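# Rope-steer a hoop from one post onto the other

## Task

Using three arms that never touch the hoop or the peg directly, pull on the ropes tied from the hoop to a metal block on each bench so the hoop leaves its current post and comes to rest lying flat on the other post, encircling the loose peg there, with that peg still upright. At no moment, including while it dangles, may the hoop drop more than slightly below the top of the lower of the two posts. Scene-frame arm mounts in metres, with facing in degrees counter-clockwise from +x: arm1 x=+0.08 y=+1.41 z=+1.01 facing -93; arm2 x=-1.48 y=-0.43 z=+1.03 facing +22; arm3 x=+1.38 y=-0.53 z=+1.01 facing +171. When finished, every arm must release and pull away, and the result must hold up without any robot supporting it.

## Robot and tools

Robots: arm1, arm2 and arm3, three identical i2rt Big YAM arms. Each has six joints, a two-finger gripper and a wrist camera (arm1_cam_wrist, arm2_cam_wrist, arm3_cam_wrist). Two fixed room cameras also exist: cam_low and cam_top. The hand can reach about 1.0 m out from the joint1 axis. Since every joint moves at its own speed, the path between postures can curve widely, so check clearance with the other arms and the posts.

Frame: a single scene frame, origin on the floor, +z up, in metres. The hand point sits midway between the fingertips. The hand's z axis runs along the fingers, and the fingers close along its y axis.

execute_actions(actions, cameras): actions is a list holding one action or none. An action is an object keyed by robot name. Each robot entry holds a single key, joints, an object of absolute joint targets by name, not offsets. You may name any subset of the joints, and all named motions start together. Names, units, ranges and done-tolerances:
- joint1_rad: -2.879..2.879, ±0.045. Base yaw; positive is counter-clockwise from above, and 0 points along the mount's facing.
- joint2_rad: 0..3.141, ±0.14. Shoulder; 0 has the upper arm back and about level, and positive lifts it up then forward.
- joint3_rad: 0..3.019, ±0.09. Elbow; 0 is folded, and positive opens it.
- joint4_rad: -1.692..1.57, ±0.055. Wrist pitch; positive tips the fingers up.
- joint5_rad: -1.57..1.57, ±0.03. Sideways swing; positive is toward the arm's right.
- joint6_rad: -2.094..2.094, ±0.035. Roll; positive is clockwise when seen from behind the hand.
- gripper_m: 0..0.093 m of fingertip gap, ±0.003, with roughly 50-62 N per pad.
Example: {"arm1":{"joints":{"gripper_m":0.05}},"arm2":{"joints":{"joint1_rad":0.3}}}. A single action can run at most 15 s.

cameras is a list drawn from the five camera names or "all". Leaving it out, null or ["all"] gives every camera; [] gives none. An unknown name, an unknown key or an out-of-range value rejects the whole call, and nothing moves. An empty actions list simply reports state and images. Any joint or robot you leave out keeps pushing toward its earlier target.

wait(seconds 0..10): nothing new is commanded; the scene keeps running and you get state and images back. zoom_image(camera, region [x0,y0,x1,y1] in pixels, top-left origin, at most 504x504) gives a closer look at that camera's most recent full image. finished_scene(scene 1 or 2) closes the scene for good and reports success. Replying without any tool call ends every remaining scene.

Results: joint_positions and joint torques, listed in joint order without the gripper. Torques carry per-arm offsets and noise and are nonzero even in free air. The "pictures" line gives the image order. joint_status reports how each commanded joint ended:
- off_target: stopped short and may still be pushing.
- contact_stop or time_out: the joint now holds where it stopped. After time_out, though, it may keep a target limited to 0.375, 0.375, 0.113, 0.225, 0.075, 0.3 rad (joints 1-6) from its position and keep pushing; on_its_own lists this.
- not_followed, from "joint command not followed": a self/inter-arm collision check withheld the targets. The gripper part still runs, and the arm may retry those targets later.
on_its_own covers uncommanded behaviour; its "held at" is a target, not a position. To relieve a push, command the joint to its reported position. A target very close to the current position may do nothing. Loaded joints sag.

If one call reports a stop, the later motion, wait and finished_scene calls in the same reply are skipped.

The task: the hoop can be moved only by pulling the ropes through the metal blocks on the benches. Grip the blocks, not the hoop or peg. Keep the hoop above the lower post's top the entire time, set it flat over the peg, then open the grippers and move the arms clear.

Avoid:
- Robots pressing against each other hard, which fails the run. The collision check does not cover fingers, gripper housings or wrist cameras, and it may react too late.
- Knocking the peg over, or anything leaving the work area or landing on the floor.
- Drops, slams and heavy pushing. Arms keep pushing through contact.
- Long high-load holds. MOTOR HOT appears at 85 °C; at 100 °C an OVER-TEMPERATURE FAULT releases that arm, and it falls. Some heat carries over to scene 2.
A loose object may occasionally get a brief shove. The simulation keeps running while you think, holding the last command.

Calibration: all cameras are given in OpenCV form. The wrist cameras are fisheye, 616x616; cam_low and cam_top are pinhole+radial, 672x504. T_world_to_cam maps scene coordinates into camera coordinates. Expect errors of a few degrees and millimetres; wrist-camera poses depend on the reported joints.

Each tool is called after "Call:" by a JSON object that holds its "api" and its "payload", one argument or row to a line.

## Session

Call:
{"api": "execute_actions", "payload": {
  "actions": []
}}

Scene clock: 0.00 s.
Joint torques (N m, as the arm reports them, + toward a larger angle): no reading
arm1.joint_positions: joint1_rad=-0.277 joint2_rad=+0.418 joint3_rad=+1.405 joint4_rad=-1.339 joint5_rad=-0.288 joint6_rad=-0.480 gripper_m=+0.095
arm1.joint_status: not commanded
arm1.hand: x=+0.0823 y=+1.2683 z=+1.5898 quat_wxyz=(-0.321, -0.465, -0.670, +0.482) (m; scene frame)
arm2.joint_positions: joint1_rad=+0.104 joint2_rad=+0.449 joint3_rad=+1.420 joint4_rad=-1.341 joint5_rad=-0.004 joint6_rad=-0.795 gripper_m=+0.094
arm2.joint_status: not commanded
arm2.hand: x=-1.3426 y=-0.3540 z=+1.6169 quat_wxyz=(-0.559, +0.497, -0.658, +0.083) (m; scene frame)
arm3.joint_positions: joint1_rad=-0.162 joint2_rad=+0.316 joint3_rad=+1.698 joint4_rad=-1.218 joint5_rad=+0.004 joint6_rad=-0.658 gripper_m=+0.094
arm3.joint_status: not commanded
arm3.hand: x=+1.3793 y=-0.5321 z=+1.7405 quat_wxyz=(-0.359, +0.638, +0.107, -0.673) (m; scene frame)
pictures: arm1_cam_wrist, arm2_cam_wrist, arm3_cam_wrist, cam_low, cam_top
camera_calibration (this result's frames):
arm1_cam_wrist: T_world_to_cam=[[-0.933058, -0.0982207, 0.346057, -0.347271], [-0.277362, 0.809027, -0.518214, -0.173139], [-0.22907, -0.579507, -0.782112, 2.11702], [0, 0, 0, 1]] pos_world=[0.112899, 1.33279, 1.6862]
arm2_cam_wrist: T_world_to_cam=[[0.542195, -0.494259, 0.67951, -0.549516], [-0.386445, -0.864775, -0.320664, -0.294391], [0.746113, -0.0887309, -0.65988, 2.1584], [0, 0, 0, 1]] pos_world=[-1.42624, -0.334668, 1.70329]
arm3_cam_wrist: T_world_to_cam=[[0.346936, 0.719598, 0.60151, -1.13652], [0.591748, 0.32963, -0.735648, 0.642586], [-0.727647, 0.611165, -0.31146, 1.99616], [0, 0, 0, 1]] pos_world=[1.46655, -0.613962, 1.77807]
Images, in order (width x height): arm1_cam_wrist 616x616, arm2_cam_wrist 616x616, arm3_cam_wrist 616x616, cam_low 672x504, cam_top 672x504.

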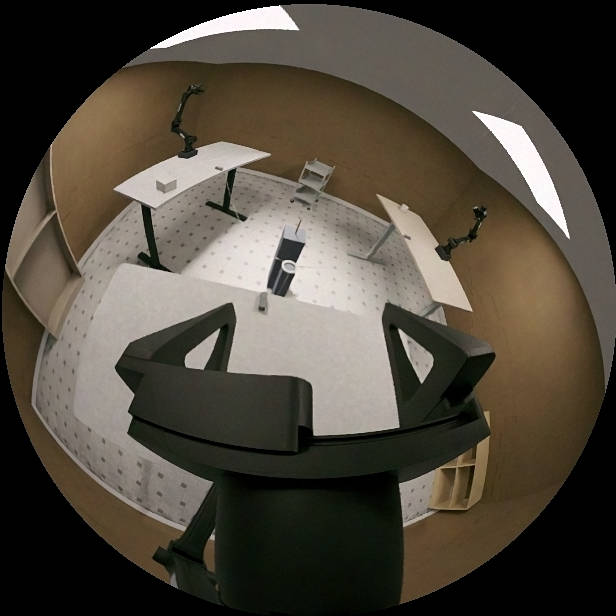

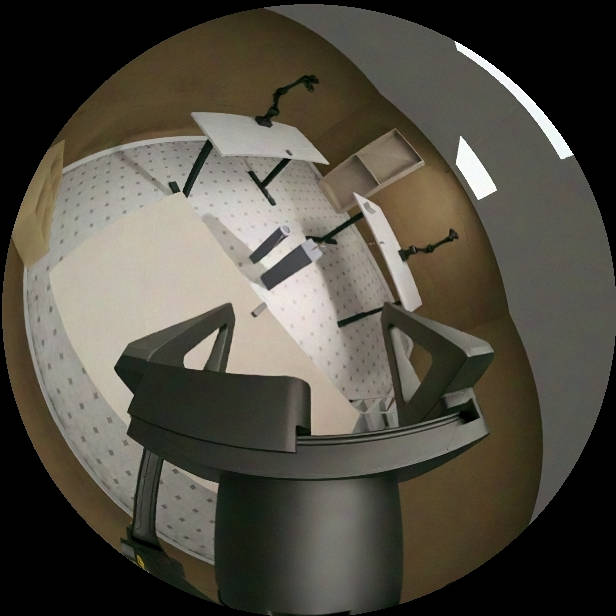

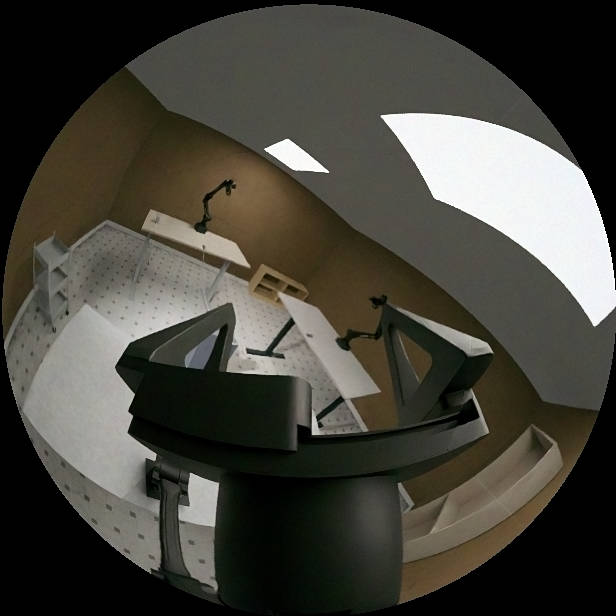

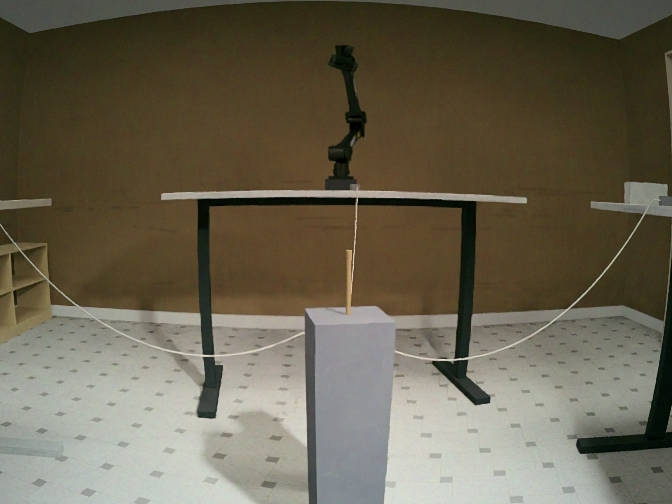

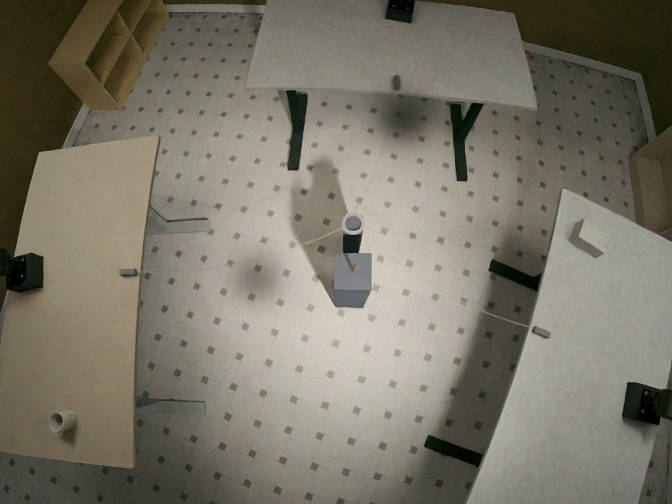

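Call:
{"api": "execute_actions", "payload": {
  "actions": [
    {"arm1":{"joints":{"joint1_rad":0.095,"joint2_rad":2.01,"joint3_rad":1.5,"joint4_rad":-1.01,"joint5_rad":0,"joint6_rad":0}},"arm2":{"joints":{"joint1_rad":-0.185,"joint2_rad":2.05,"joint3_rad":1.51,"joint4_rad":-0.98,"joint5_rad":0,"joint6_rad":0}},"arm3":{"joints":{"joint1_rad":-0.27,"joint2_rad":2.035,"joint3_rad":1.55,"joint4_rad":-1.03,"joint5_rad":0,"joint6_rad":0}}}
  ],
  "cameras": ["arm1_cam_wrist","arm2_cam_wrist","arm3_cam_wrist"]
}}

Scene clock: 6.50 s.
Joint torques (N m, as the arm reports them, + toward a larger angle): arm1=[ -0.17 -20.58   8.13   1.12   0.2    0.27] | arm2=[ -1.93 -18.12   8.36   0.19   0.18  -0.01] | arm3=[ -0.14 -19.27   8.14   0.84  -0.09   0.24]
arm1.joint_positions: joint1_rad=+0.092 joint2_rad=+2.002 joint3_rad=+1.495 joint4_rad=-1.017 joint5_rad=-0.004 joint6_rad=-0.017 gripper_m=+0.095
arm1.joint_status: all done
arm1.hand: x=+0.1069 y=+0.8279 z=+1.0224 quat_wxyz=(-0.018, -0.685, -0.728, +0.015) (m; scene frame)
arm2.joint_positions: joint1_rad=-0.180 joint2_rad=+2.048 joint3_rad=+1.502 joint4_rad=-0.981 joint5_rad=-0.003 joint6_rad=-0.012 gripper_m=+0.094
arm2.joint_status: all done
arm2.hand: x=-0.8983 y=-0.3031 z=+1.0268 quat_wxyz=(-0.022, +0.112, -0.993, -0.004) (m; scene frame)
arm3.joint_positions: joint1_rad=-0.263 joint2_rad=+2.034 joint3_rad=+1.538 joint4_rad=-1.040 joint5_rad=+0.002 joint6_rad=-0.015 gripper_m=+0.094
arm3.joint_status: all done
arm3.hand: x=+0.8316 y=-0.2891 z=+1.0240 quat_wxyz=(-0.004, +0.979, -0.201, -0.017) (m; scene frame)
pictures: arm1_cam_wrist, arm2_cam_wrist, arm3_cam_wrist
camera_calibration (this result's frames):
arm1_cam_wrist: T_world_to_cam=[[-0.998251, -0.0590933, 0.0019661, 0.155174], [-0.0483206, 0.834531, 0.548839, -1.24062], [-0.0340735, 0.547784, -0.835926, 0.524588], [0, 0, 0, 1]] pos_world=[0.112829, 0.757144, 1.11911]
arm2_cam_wrist: T_world_to_cam=[[0.231443, -0.972647, 0.0198163, -0.11106], [-0.815499, -0.182862, 0.549111, -1.33969], [-0.530468, -0.143248, -0.835514, 0.459078], [0, 0, 0, 1]] pos_world=[-0.823286, -0.287239, 1.12141]
arm3_cam_wrist: T_world_to_cam=[[0.394635, 0.918837, 0.00116969, -0.0576848], [0.772274, -0.332377, 0.541404, -1.28976], [0.497851, -0.212754, -0.840762, 0.510715], [0, 0, 0, 1]] pos_world=[0.764555, -0.267028, 1.12774]
Images, in order (width x height): arm1_cam_wrist 616x616, arm2_cam_wrist 616x616, arm3_cam_wrist 616x616.

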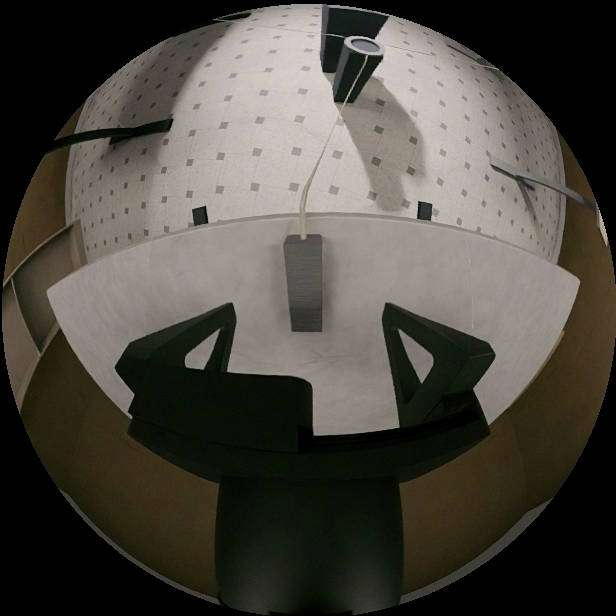

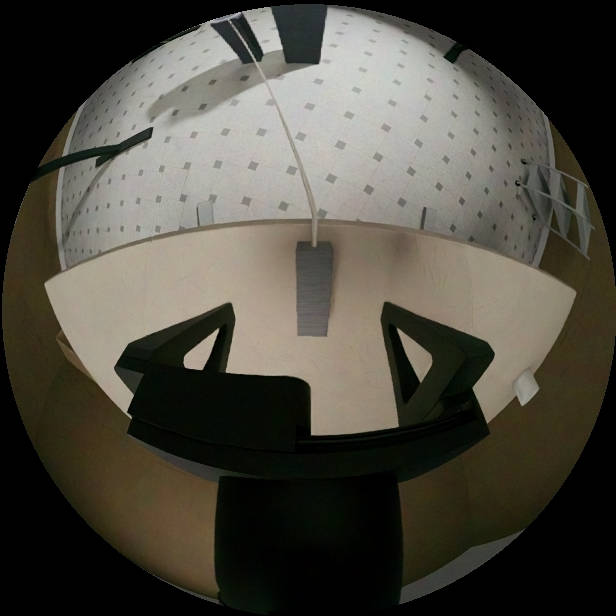

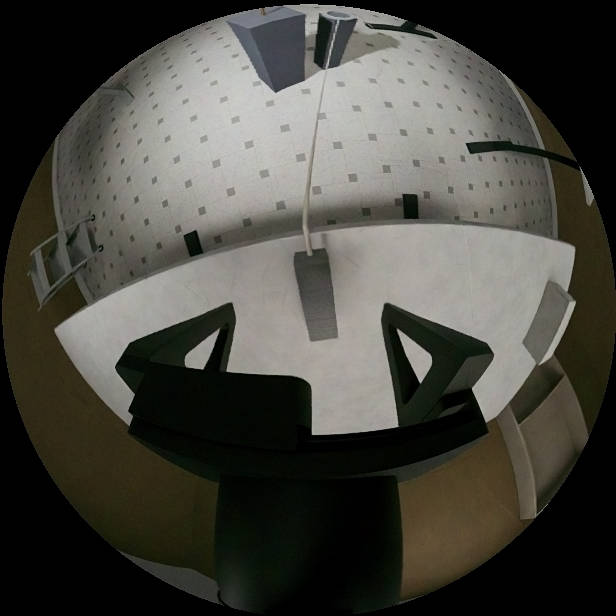

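Call:
{"api": "execute_actions", "payload": {
  "actions": [
    {"arm1":{"joints":{"joint2_rad":2.097,"joint4_rad":-0.99,"gripper_m":0.055}},"arm2":{"joints":{"joint2_rad":2.14,"joint4_rad":-0.955,"gripper_m":0.055}},"arm3":{"joints":{"joint1_rad":-0.285,"joint2_rad":2.14,"joint4_rad":-1.0,"joint6_rad":-0.14,"gripper_m":0.055}}}
  ],
  "cameras": ["arm1_cam_wrist","arm2_cam_wrist","arm3_cam_wrist"]
}}

Scene clock: 9.90 s.
Joint torques (N m, as the arm reports them, + toward a larger angle): arm1=[ -0.24 -21.     7.63   1.2    0.2    0.26] | arm2=[ -2.77 -17.89   7.78   0.36   0.15   0.04] | arm3=[ -0.52 -19.55   7.54   0.72  -0.06  -0.12]
arm1.joint_positions: joint1_rad=+0.092 joint2_rad=+2.088 joint3_rad=+1.495 joint4_rad=-1.003 joint5_rad=-0.004 joint6_rad=-0.017 gripper_m=+0.055
arm1.joint_status: all done
arm1.hand: x=+0.1065 y=+0.8364 z=+0.9739 quat_wxyz=(+0.008, -0.685, -0.728, -0.010) (m; scene frame)
arm2.joint_positions: joint1_rad=-0.180 joint2_rad=+2.139 joint3_rad=+1.502 joint4_rad=-0.963 joint5_rad=-0.003 joint6_rad=-0.012 gripper_m=+0.055
arm2.joint_status: all done
arm2.hand: x=-0.9085 y=-0.3054 z=+0.9754 quat_wxyz=(+0.014, +0.112, -0.994, +0.000) (m; scene frame)
arm3.joint_positions: joint1_rad=-0.271 joint2_rad=+2.135 joint3_rad=+1.538 joint4_rad=-1.012 joint5_rad=+0.001 joint6_rad=-0.125 gripper_m=+0.055
arm3.joint_status: all done
arm3.hand: x=+0.8411 y=-0.2879 z=+0.9663 quat_wxyz=(+0.005, +0.988, -0.151, +0.018) (m; scene frame)
pictures: arm1_cam_wrist, arm2_cam_wrist, arm3_cam_wrist
camera_calibration (this result's frames):
arm1_cam_wrist: T_world_to_cam=[[-0.998268, -0.0588255, 0.000922075, 0.156194], [-0.0461613, 0.792881, 0.607626, -1.24372], [-0.036475, 0.606531, -0.794223, 0.389818], [0, 0, 0, 1]] pos_world=[0.11273, 0.758876, 1.06518]
arm2_cam_wrist: T_world_to_cam=[[0.232393, -0.972452, 0.018194, -0.107333], [-0.774324, -0.17366, 0.608494, -1.33792], [-0.588571, -0.155497, -0.79335, 0.312722], [0, 0, 0, 1]] pos_world=[-0.826978, -0.288092, 1.06416]
arm3_cam_wrist: T_world_to_cam=[[0.299499, 0.954084, -0.00482979, 0.0335002], [0.763266, -0.236555, 0.601221, -1.28805], [0.572473, -0.183752, -0.799068, 0.363039], [0, 0, 0, 1]] pos_world=[0.76526, -0.269948, 1.06466]
Images, in order (width x height): arm1_cam_wrist 616x616, arm2_cam_wrist 616x616, arm3_cam_wrist 616x616.

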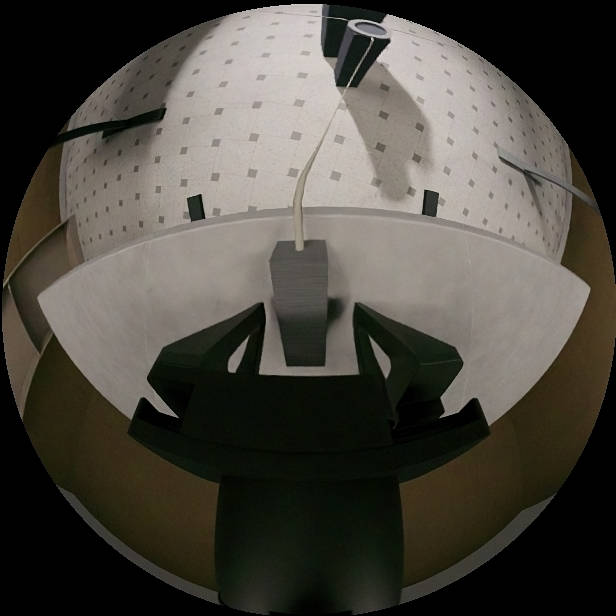

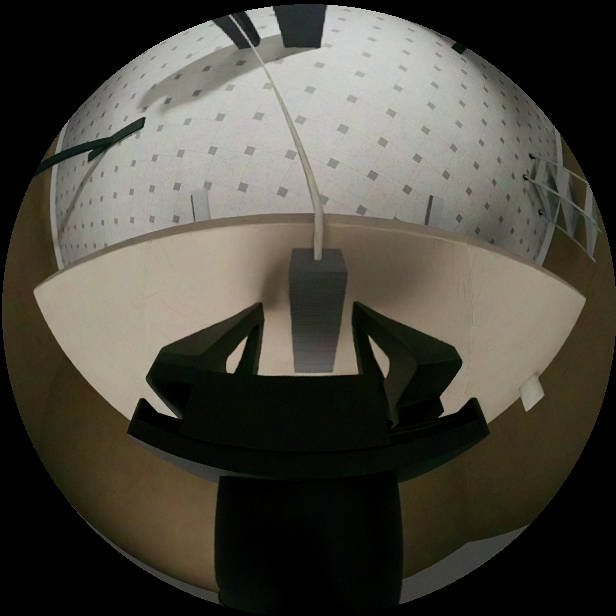

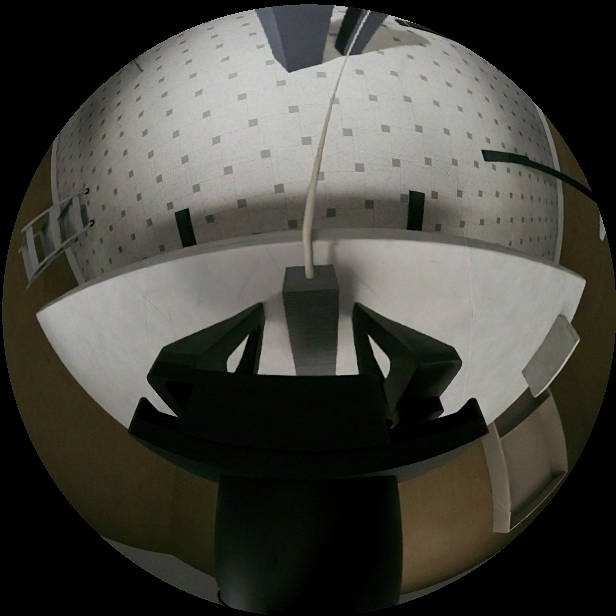

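Call:
{"api": "execute_actions", "payload": {
  "actions": [
    {"arm1":{"joints":{"joint2_rad":2.115,"gripper_m":0}},"arm2":{"joints":{"joint2_rad":2.165,"gripper_m":0}},"arm3":{"joints":{"gripper_m":0}}}
  ],
  "cameras": []
}}

Call:
{"api": "execute_actions", "payload": {
  "actions": [
    {"arm1":{"joints":{"joint1_rad":0.3,"joint2_rad":1.615,"joint3_rad":1.45,"joint4_rad":-1.41,"joint6_rad":0.3}},"arm2":{"joints":{"joint2_rad":1.99,"joint3_rad":1.59,"joint4_rad":-1.15}},"arm3":{"joints":{"joint2_rad":1.975,"joint3_rad":1.625,"joint4_rad":-1.21}}}
  ]
}}

Scene clock: 29.13 s.
Joint torques (N m, as the arm reports them, + toward a larger angle): arm1=[ -0.2  -19.35   7.63   1.22   0.16   0.26] | arm2=[ -1.87 -16.61   7.66   0.4    0.14   0.06] | arm3=[ -0.51 -19.34   7.58   0.79  -0.06  -0.1 ]
arm1.joint_positions: joint1_rad=+0.092 joint2_rad=+2.088 joint3_rad=+1.495 joint4_rad=-1.003 joint5_rad=-0.003 joint6_rad=-0.016 gripper_m=+0.025
arm1.joint_status: gripper_m off_target (ended at +0.025, target +0.000); the others done
arm1.hand: x=+0.1066 y=+0.8364 z=+0.9739 quat_wxyz=(+0.008, -0.685, -0.728, -0.010) (m; scene frame)
arm2.joint_positions: joint1_rad=-0.180 joint2_rad=+2.139 joint3_rad=+1.502 joint4_rad=-0.962 joint5_rad=-0.002 joint6_rad=-0.011 gripper_m=+0.025
arm2.joint_status: gripper_m off_target (ended at +0.025, target +0.000); the others done
arm2.hand: x=-0.9084 y=-0.3056 z=+0.9752 quat_wxyz=(+0.014, +0.111, -0.994, +0.001) (m; scene frame)
arm3.joint_positions: joint1_rad=-0.271 joint2_rad=+2.135 joint3_rad=+1.538 joint4_rad=-1.012 joint5_rad=+0.001 joint6_rad=-0.126 gripper_m=+0.024
arm3.joint_status: gripper_m off_target (ended at +0.024, target +0.000)
arm3.hand: x=+0.8410 y=-0.2879 z=+0.9663 quat_wxyz=(+0.005, +0.988, -0.151, +0.018) (m; scene frame)
pictures: none
No camera images: the call's "cameras" was empty. Leave "cameras" out to get every camera's image.

Scene clock: 30.57 s.
Joint torques (N m, as the arm reports them, + toward a larger angle): arm1=[ -0.01 -14.85   9.88   0.12   0.13   0.25] | arm2=[ -2.3  -17.07  11.1    0.08   0.12  -0.11] | arm3=[ -0.52 -17.6    9.48  -0.45  -0.06  -0.1 ]
arm1.joint_positions: joint1_rad=+0.295 joint2_rad=+1.609 joint3_rad=+1.435 joint4_rad=-1.398 joint5_rad=-0.001 joint6_rad=+0.282 gripper_m=+0.025
arm1.joint_status: all done
arm1.hand: x=+0.1982 y=+0.9489 z=+1.2015 quat_wxyz=(+0.000, -0.719, -0.695, -0.001) (m; scene frame)
arm2.joint_positions: joint1_rad=-0.180 joint2_rad=+1.979 joint3_rad=+1.556 joint4_rad=-1.141 joint5_rad=-0.002 joint6_rad=-0.011 gripper_m=+0.025
arm2.joint_status: all done
arm2.hand: x=-0.9069 y=-0.3052 z=+1.0838 quat_wxyz=(-0.004, +0.111, -0.994, -0.001) (m; scene frame)
arm3.joint_positions: joint1_rad=-0.271 joint2_rad=+1.962 joint3_rad=+1.598 joint4_rad=-1.195 joint5_rad=+0.001 joint6_rad=-0.126 gripper_m=+0.024
arm3.joint_status: all done
arm3.hand: x=+0.8406 y=-0.2876 z=+1.0852 quat_wxyz=(-0.001, +0.989, -0.151, -0.005) (m; scene frame)
pictures: arm1_cam_wrist, arm2_cam_wrist, arm3_cam_wrist, cam_low, cam_top
camera_calibration (this result's frames):
arm1_cam_wrist: T_world_to_cam=[[-0.999297, 0.0372896, 0.0038994, 0.159484], [0.032444, 0.807913, 0.588408, -1.47382], [0.0187911, 0.588121, -0.808555, 0.529438], [0, 0, 0, 1]] pos_world=[0.197239, 0.8734, 1.29467]
arm2_cam_wrist: T_world_to_cam=[[0.230625, -0.972826, 0.0205119, -0.113783], [-0.795538, -0.176374, 0.579665, -1.39136], [-0.560295, -0.150003, -0.814597, 0.45004], [0, 0, 0, 1]] pos_world=[-0.828485, -0.288583, 1.17546]
arm3_cam_wrist: T_world_to_cam=[[0.298016, 0.95456, 0.000927283, 0.0290617], [0.78974, -0.247105, 0.561471, -1.3412], [0.536187, -0.166595, -0.827496, 0.524622], [0, 0, 0, 1]] pos_world=[0.769245, -0.271759, 1.18714]
Images, in order (width x height): arm1_cam_wrist 616x616, arm2_cam_wrist 616x616, arm3_cam_wrist 616x616, cam_low 672x504, cam_top 672x504.

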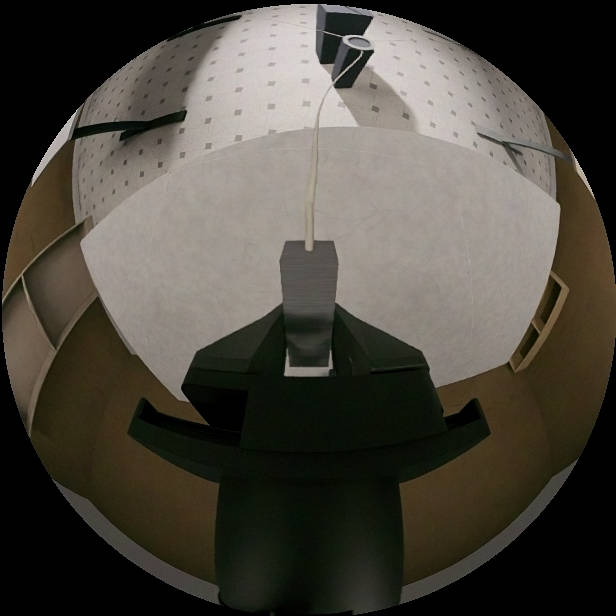

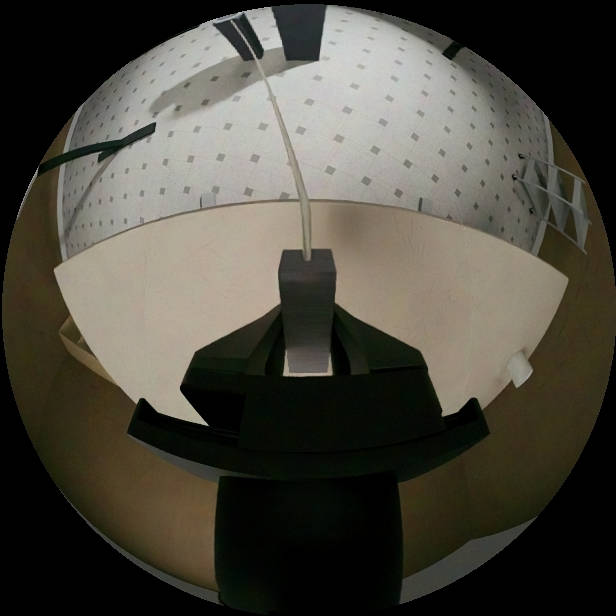

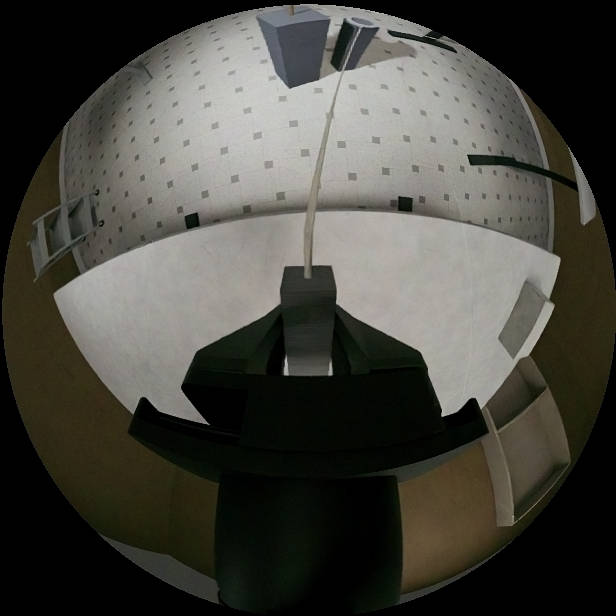

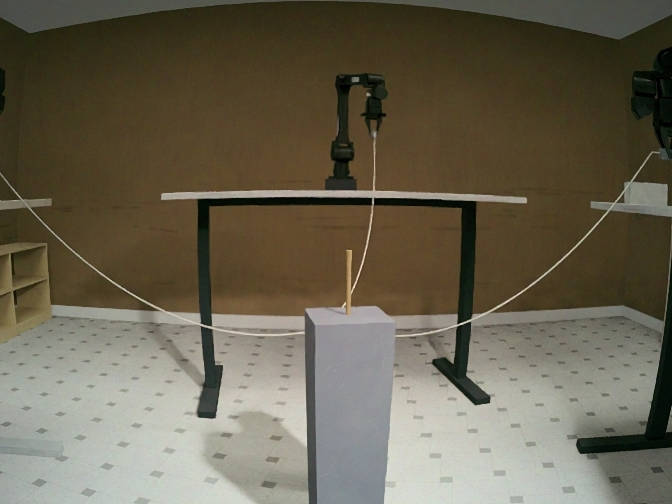

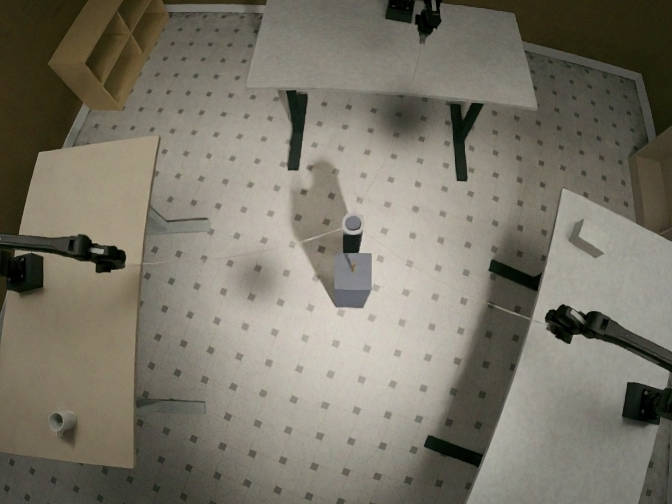

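Call:
{"api": "execute_actions", "payload": {
  "actions": [
    {"arm1":{"joints":{"joint2_rad":1.27}},"arm2":{"joints":{"joint2_rad":1.65}},"arm3":{"joints":{"joint2_rad":1.63}}}
  ],
  "cameras": ["cam_low","cam_top"]
}}

Scene clock: 36.13 s.
Joint torques (N m, as the arm reports them, + toward a larger angle): arm1=[  0.46 -11.5   10.4    0.85   0.1    0.23] | arm2=[ -1.87 -15.55  12.11   0.59   0.13   0.03] | arm3=[ -0.47 -15.56  10.22   0.34  -0.06  -0.1 ]
arm1.joint_positions: joint1_rad=+0.295 joint2_rad=+1.274 joint3_rad=+1.435 joint4_rad=-1.399 joint5_rad=-0.001 joint6_rad=+0.286 gripper_m=+0.025
arm1.joint_status: all done
arm1.hand: x=+0.1866 y=+0.9941 z=+1.3485 quat_wxyz=(-0.144, -0.710, -0.684, +0.082) (m; scene frame)
arm2.joint_positions: joint1_rad=-0.180 joint2_rad=+1.662 joint3_rad=+1.558 joint4_rad=-1.143 joint5_rad=-0.002 joint6_rad=-0.011 gripper_m=+0.025
arm2.joint_status: all done
arm2.hand: x=-0.9093 y=-0.3057 z=+1.2639 quat_wxyz=(-0.161, +0.110, -0.981, -0.017) (m; scene frame)
arm3.joint_positions: joint1_rad=-0.271 joint2_rad=+1.636 joint3_rad=+1.602 joint4_rad=-1.197 joint5_rad=+0.001 joint6_rad=-0.126 gripper_m=+0.024
arm3.joint_status: all done
arm3.hand: x=+0.8506 y=-0.2919 z=+1.2716 quat_wxyz=(-0.046, +0.974, -0.149, -0.163) (m; scene frame)
pictures: cam_low, cam_top
Images, in order (width x height): cam_low 672x504, cam_top 672x504.

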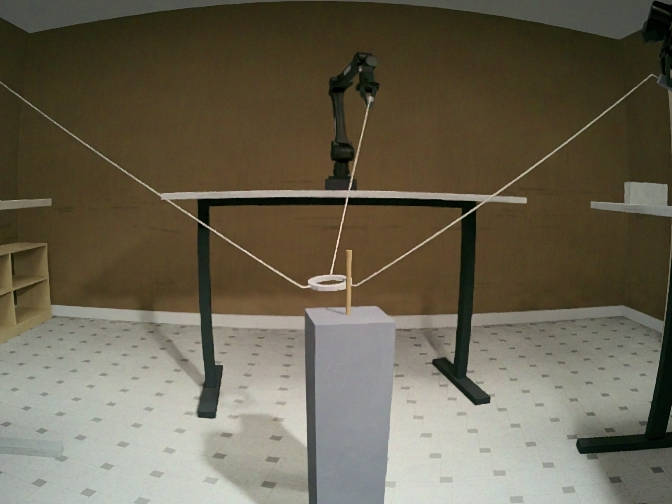

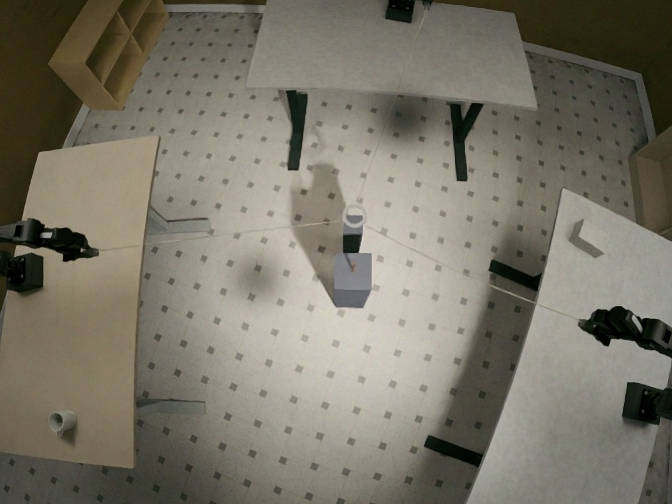

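Call:
{"api": "execute_actions", "payload": {
  "actions": [
    {"arm2":{"joints":{"joint1_rad":-0.58,"joint2_rad":1.74,"joint3_rad":2.02,"joint4_rad":-1.68,"joint6_rad":-0.55}},"arm3":{"joints":{"joint1_rad":0.122,"joint2_rad":1.372,"joint3_rad":1.59,"joint4_rad":-1.69,"joint6_rad":0.25}}}
  ],
  "cameras": ["cam_low","cam_top"]
}}

Scene clock: 47.23 s.
Joint torques (N m, as the arm reports them, + toward a larger angle): arm1=[ -0.06 -10.85  10.45   0.83   0.11   0.23] | arm2=[ -2.29 -14.61  13.23  -0.02   0.05  -0.24] | arm3=[ -0.2  -10.05   9.64  -0.31  -0.05   0.21]
arm1.joint_positions: joint1_rad=+0.295 joint2_rad=+1.274 joint3_rad=+1.435 joint4_rad=-1.399 joint5_rad=-0.001 joint6_rad=+0.286 gripper_m=+0.025
arm1.joint_status: not commanded
arm1.hand: x=+0.1866 y=+0.9941 z=+1.3485 quat_wxyz=(-0.144, -0.710, -0.684, +0.082) (m; scene frame)
arm2.joint_positions: joint1_rad=-0.571 joint2_rad=+1.737 joint3_rad=+1.969 joint4_rad=-1.669 joint5_rad=-0.002 joint6_rad=-0.539 gripper_m=+0.025
arm2.joint_status: all done
arm2.hand: x=-0.9318 y=-0.5273 z=+1.3719 quat_wxyz=(-0.063, +0.178, -0.982, +0.023) (m; scene frame)
arm3.joint_positions: joint1_rad=+0.133 joint2_rad=+1.374 joint3_rad=+1.568 joint4_rad=-1.674 joint5_rad=+0.001 joint6_rad=+0.237 gripper_m=+0.024
arm3.joint_status: all done
arm3.hand: x=+0.9645 y=-0.5217 z=+1.3570 quat_wxyz=(+0.005, +0.990, -0.131, -0.046) (m; scene frame)
pictures: cam_low, cam_top
Images, in order (width x height): cam_low 672x504, cam_top 672x504.

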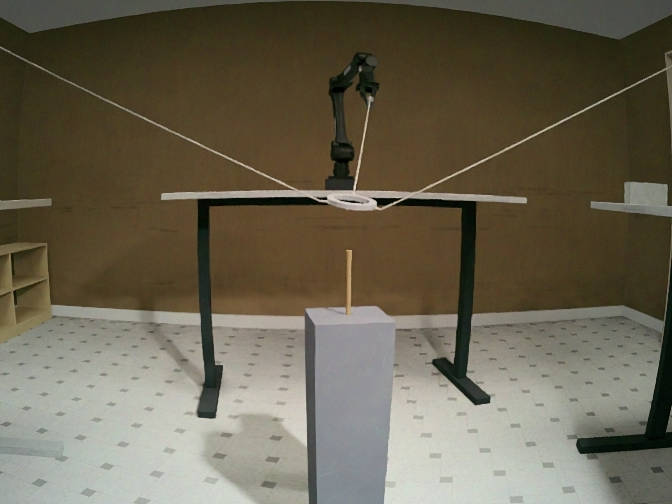

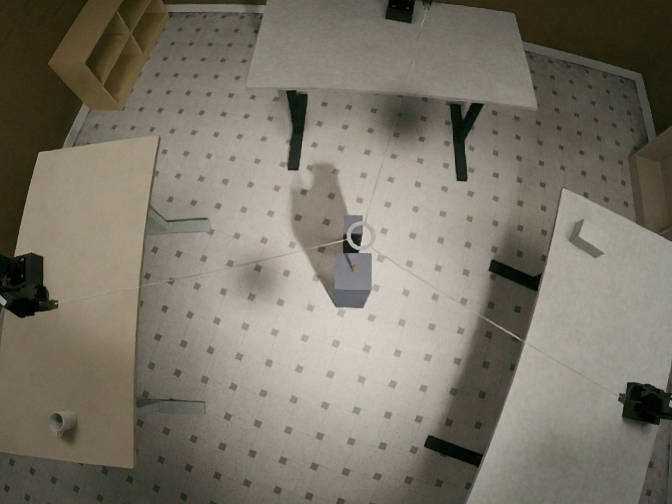

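Call:
{"api": "execute_actions", "payload": {
  "actions": [
    {"arm1":{"joints":{"joint1_rad":-0.01,"joint2_rad":1.65,"joint3_rad":1.89,"joint4_rad":-1.66,"joint6_rad":0}},"arm2":{"joints":{"joint2_rad":1.645}},"arm3":{"joints":{"joint2_rad":1.305}}}
  ],
  "cameras": ["cam_low","cam_top"]
}}

Call:
{"api": "zoom_image", "payload": {
  "camera": "cam_top",
  "region": [300,215,410,305]
}}

Scene clock: 53.83 s.
Joint torques (N m, as the arm reports them, + toward a larger angle): arm1=[ -0.29 -18.8   13.     0.07   0.05  -0.07] | arm2=[ -2.96 -14.34  13.1    0.29   0.09  -0.25] | arm3=[-0.3  -9.4   9.65 -0.18 -0.05  0.2 ]
arm1.joint_positions: joint1_rad=-0.012 joint2_rad=+1.667 joint3_rad=+1.839 joint4_rad=-1.642 joint5_rad=-0.001 joint6_rad=+0.017 gripper_m=+0.025
arm1.joint_status: all done
arm1.hand: x=+0.0490 y=+0.8886 z=+1.3288 quat_wxyz=(-0.035, -0.733, -0.679, +0.036) (m; scene frame)
arm2.joint_positions: joint1_rad=-0.571 joint2_rad=+1.646 joint3_rad=+1.969 joint4_rad=-1.671 joint5_rad=-0.002 joint6_rad=-0.539 gripper_m=+0.025
arm2.joint_status: all done
arm2.hand: x=-0.9529 y=-0.5235 z=+1.4195 quat_wxyz=(-0.105, +0.178, -0.978, +0.038) (m; scene frame)
arm3.joint_positions: joint1_rad=+0.133 joint2_rad=+1.314 joint3_rad=+1.568 joint4_rad=-1.674 joint5_rad=+0.001 joint6_rad=+0.238 gripper_m=+0.024
arm3.joint_status: all done
arm3.hand: x=+0.9781 y=-0.5220 z=+1.3801 quat_wxyz=(+0.008, +0.989, -0.131, -0.076) (m; scene frame)
pictures: cam_low, cam_top
Images, in order (width x height): cam_low 672x504, cam_top 672x504.

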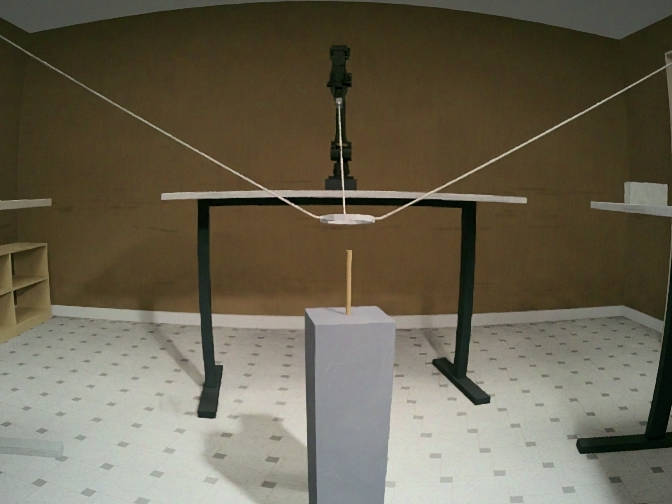

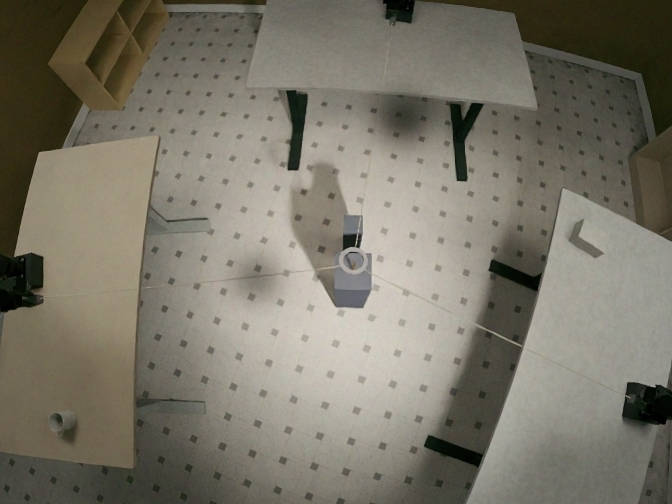

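Region (300, 215, 410, 305) of cam_top's 672x504 image, scaled by 4.582, with more detail than that image has; it fills the top 412 rows of this view, and the rest is white.

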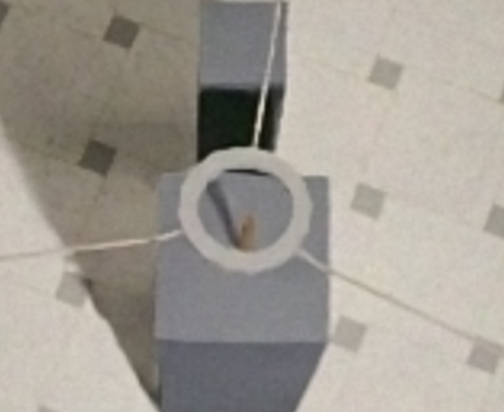

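Call:
{"api": "execute_actions", "payload": {
  "actions": [
    {"arm1":{"joints":{"joint2_rad":1.762}},"arm2":{"joints":{"joint2_rad":1.755}},"arm3":{"joints":{"joint2_rad":1.425}}}
  ],
  "cameras": ["cam_low","cam_top"]
}}

Call:
{"api": "zoom_image", "payload": {
  "camera": "cam_top",
  "region": [300,215,410,305]
}}

Scene clock: 59.07 s.
Joint torques (N m, as the arm reports them, + toward a larger angle): arm1=[ -0.3  -20.29  12.03  -0.01   0.06  -0.07] | arm2=[ -2.76 -17.65  13.2   -0.01   0.08  -0.27] | arm3=[ -0.35 -13.1    9.6   -0.43  -0.05   0.21]
arm1.joint_positions: joint1_rad=-0.012 joint2_rad=+1.774 joint3_rad=+1.849 joint4_rad=-1.645 joint5_rad=-0.001 joint6_rad=+0.017 gripper_m=+0.025
arm1.joint_status: all done
arm1.hand: x=+0.0479 y=+0.8696 z=+1.2779 quat_wxyz=(-0.001, -0.734, -0.680, +0.000) (m; scene frame)
arm2.joint_positions: joint1_rad=-0.571 joint2_rad=+1.777 joint3_rad=+1.969 joint4_rad=-1.671 joint5_rad=-0.002 joint6_rad=-0.539 gripper_m=+0.025
arm2.joint_status: all done
arm2.hand: x=-0.9246 y=-0.5286 z=+1.3501 quat_wxyz=(-0.043, +0.179, -0.983, +0.015) (m; scene frame)
arm3.joint_positions: joint1_rad=+0.133 joint2_rad=+1.446 joint3_rad=+1.568 joint4_rad=-1.675 joint5_rad=+0.001 joint6_rad=+0.238 gripper_m=+0.024
arm3.joint_status: all done
arm3.hand: x=+0.9504 y=-0.5213 z=+1.3284 quat_wxyz=(+0.001, +0.991, -0.131, -0.009) (m; scene frame)
pictures: cam_low, cam_top
Images, in order (width x height): cam_low 672x504, cam_top 672x504.

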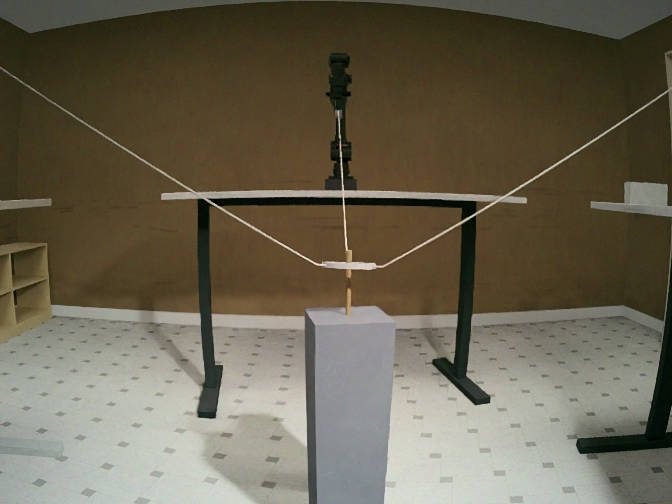

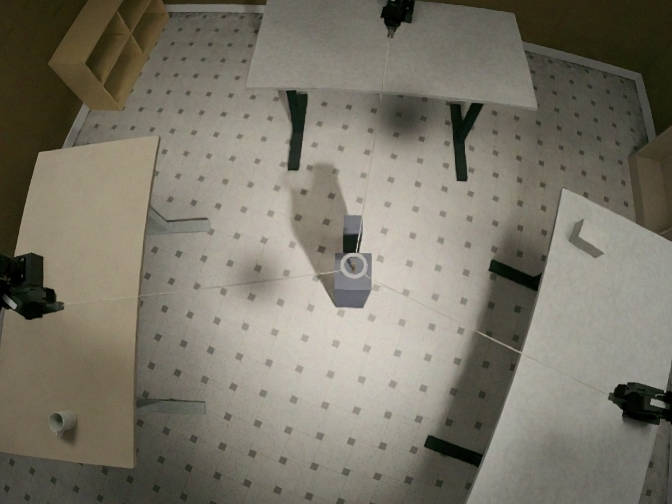

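Region (300, 215, 410, 305) of cam_top's 672x504 image, scaled by 4.582, with more detail than that image has; it fills the top 412 rows of this view, and the rest is white.

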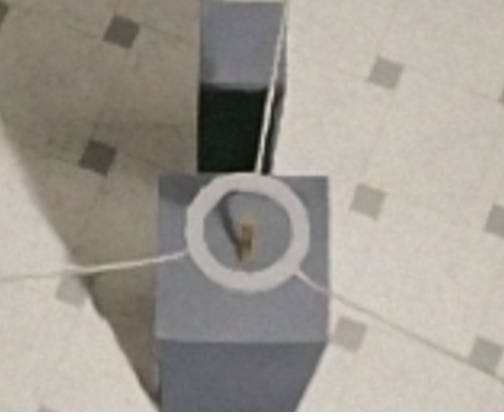

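Call:
{"api": "execute_actions", "payload": {
  "actions": [
    {"arm1":{"joints":{"joint2_rad":1.9}},"arm2":{"joints":{"joint2_rad":1.89}},"arm3":{"joints":{"joint2_rad":1.58}}}
  ],
  "cameras": ["cam_low","cam_top"]
}}

Scene clock: 63.33 s.
Joint torques (N m, as the arm reports them, + toward a larger angle): arm1=[ -0.3  -22.91  11.37  -0.28   0.06  -0.07] | arm2=[ -2.09 -19.23  12.8    0.02   0.03  -0.31] | arm3=[ -0.27 -15.12   9.42  -0.76  -0.05   0.21]
arm1.joint_positions: joint1_rad=-0.012 joint2_rad=+1.917 joint3_rad=+1.854 joint4_rad=-1.645 joint5_rad=-0.001 joint6_rad=+0.017 gripper_m=+0.025
arm1.joint_status: all done
arm1.hand: x=+0.0470 y=+0.8536 z=+1.2032 quat_wxyz=(+0.047, -0.732, -0.678, -0.050) (m; scene frame)
arm2.joint_positions: joint1_rad=-0.571 joint2_rad=+1.912 joint3_rad=+1.972 joint4_rad=-1.671 joint5_rad=-0.002 joint6_rad=-0.539 gripper_m=+0.025
arm2.joint_status: all done
arm2.hand: x=-0.9042 y=-0.5323 z=+1.2770 quat_wxyz=(+0.018, +0.179, -0.984, -0.008) (m; scene frame)
arm3.joint_positions: joint1_rad=+0.133 joint2_rad=+1.601 joint3_rad=+1.568 joint4_rad=-1.675 joint5_rad=+0.001 joint6_rad=+0.238 gripper_m=+0.024
arm3.joint_status: all done
arm3.hand: x=+0.9266 y=-0.5208 z=+1.2638 quat_wxyz=(-0.007, +0.989, -0.131, +0.068) (m; scene frame)
pictures: cam_low, cam_top
Images, in order (width x height): cam_low 672x504, cam_top 672x504.

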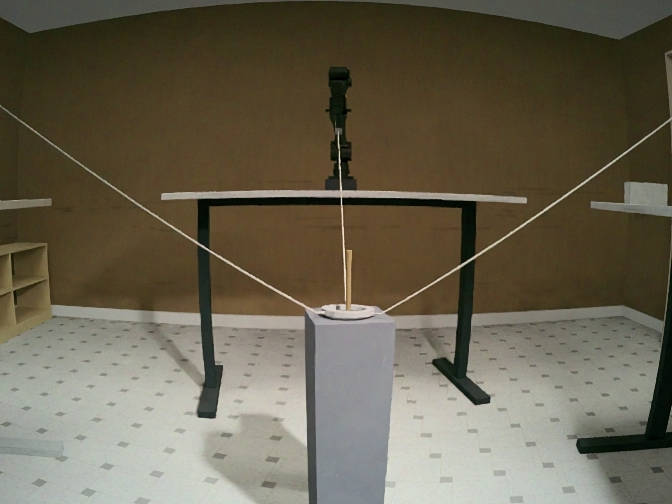

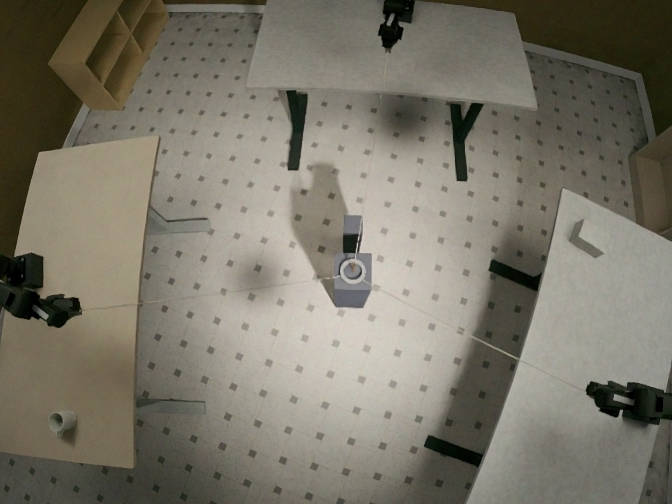

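Call:
{"api": "execute_actions", "payload": {
  "actions": [
    {"arm1":{"joints":{"joint1_rad":0.08,"joint2_rad":2.05,"joint3_rad":1.49,"joint4_rad":-0.96}},"arm2":{"joints":{"joint2_rad":2.09,"joint3_rad":1.49,"joint4_rad":-0.92}},"arm3":{"joints":{"joint2_rad":2.03,"joint3_rad":1.45,"joint4_rad":-0.93}}}
  ],
  "cameras": ["cam_low","cam_top"]
}}

Scene clock: 67.77 s.
Joint torques (N m, as the arm reports them, + toward a larger angle): arm1=[ -0.71 -23.18   8.37   1.34   0.05  -0.06] | arm2=[ -2.88 -17.89   7.01   0.45   0.02  -0.27] | arm3=[ -0.32 -20.15   8.47   1.11  -0.04   0.21]
arm1.joint_positions: joint1_rad=+0.084 joint2_rad=+2.065 joint3_rad=+1.476 joint4_rad=-0.974 joint5_rad=-0.001 joint6_rad=+0.016 gripper_m=+0.025
arm1.joint_status: all done
arm1.hand: x=+0.1017 y=+0.8342 z=+0.9805 quat_wxyz=(-0.003, -0.700, -0.714, +0.002) (m; scene frame)
arm2.joint_positions: joint1_rad=-0.572 joint2_rad=+2.095 joint3_rad=+1.495 joint4_rad=-0.929 joint5_rad=+0.000 joint6_rad=-0.539 gripper_m=+0.025
arm2.joint_status: all done
arm2.hand: x=-0.8920 y=-0.5352 z=+0.9985 quat_wxyz=(-0.021, +0.178, -0.984, +0.008) (m; scene frame)
arm3.joint_positions: joint1_rad=+0.133 joint2_rad=+2.046 joint3_rad=+1.425 joint4_rad=-0.945 joint5_rad=+0.001 joint6_rad=+0.238 gripper_m=+0.024
arm3.joint_status: all done
arm3.hand: x=+0.8089 y=-0.5182 z=+0.9806 quat_wxyz=(+0.000, +0.991, -0.131, -0.002) (m; scene frame)
pictures: cam_low, cam_top
Images, in order (width x height): cam_low 672x504, cam_top 672x504.

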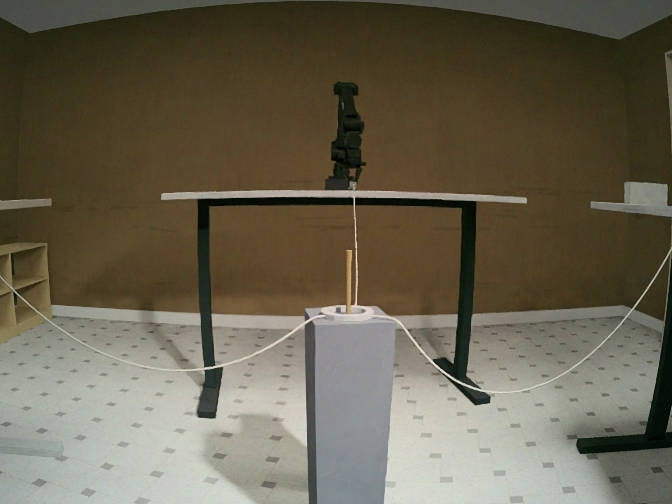

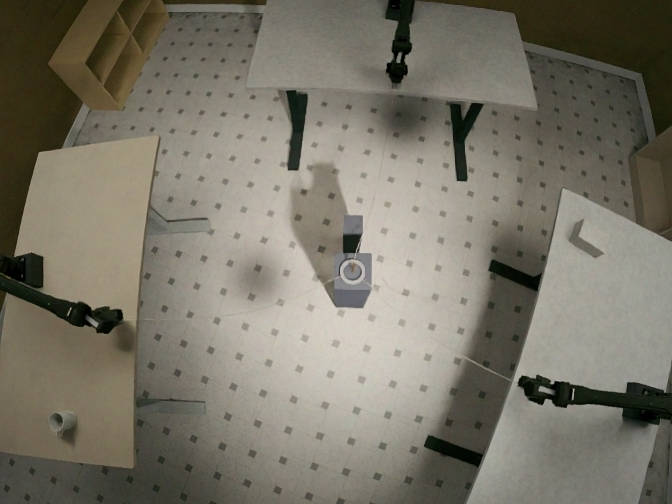

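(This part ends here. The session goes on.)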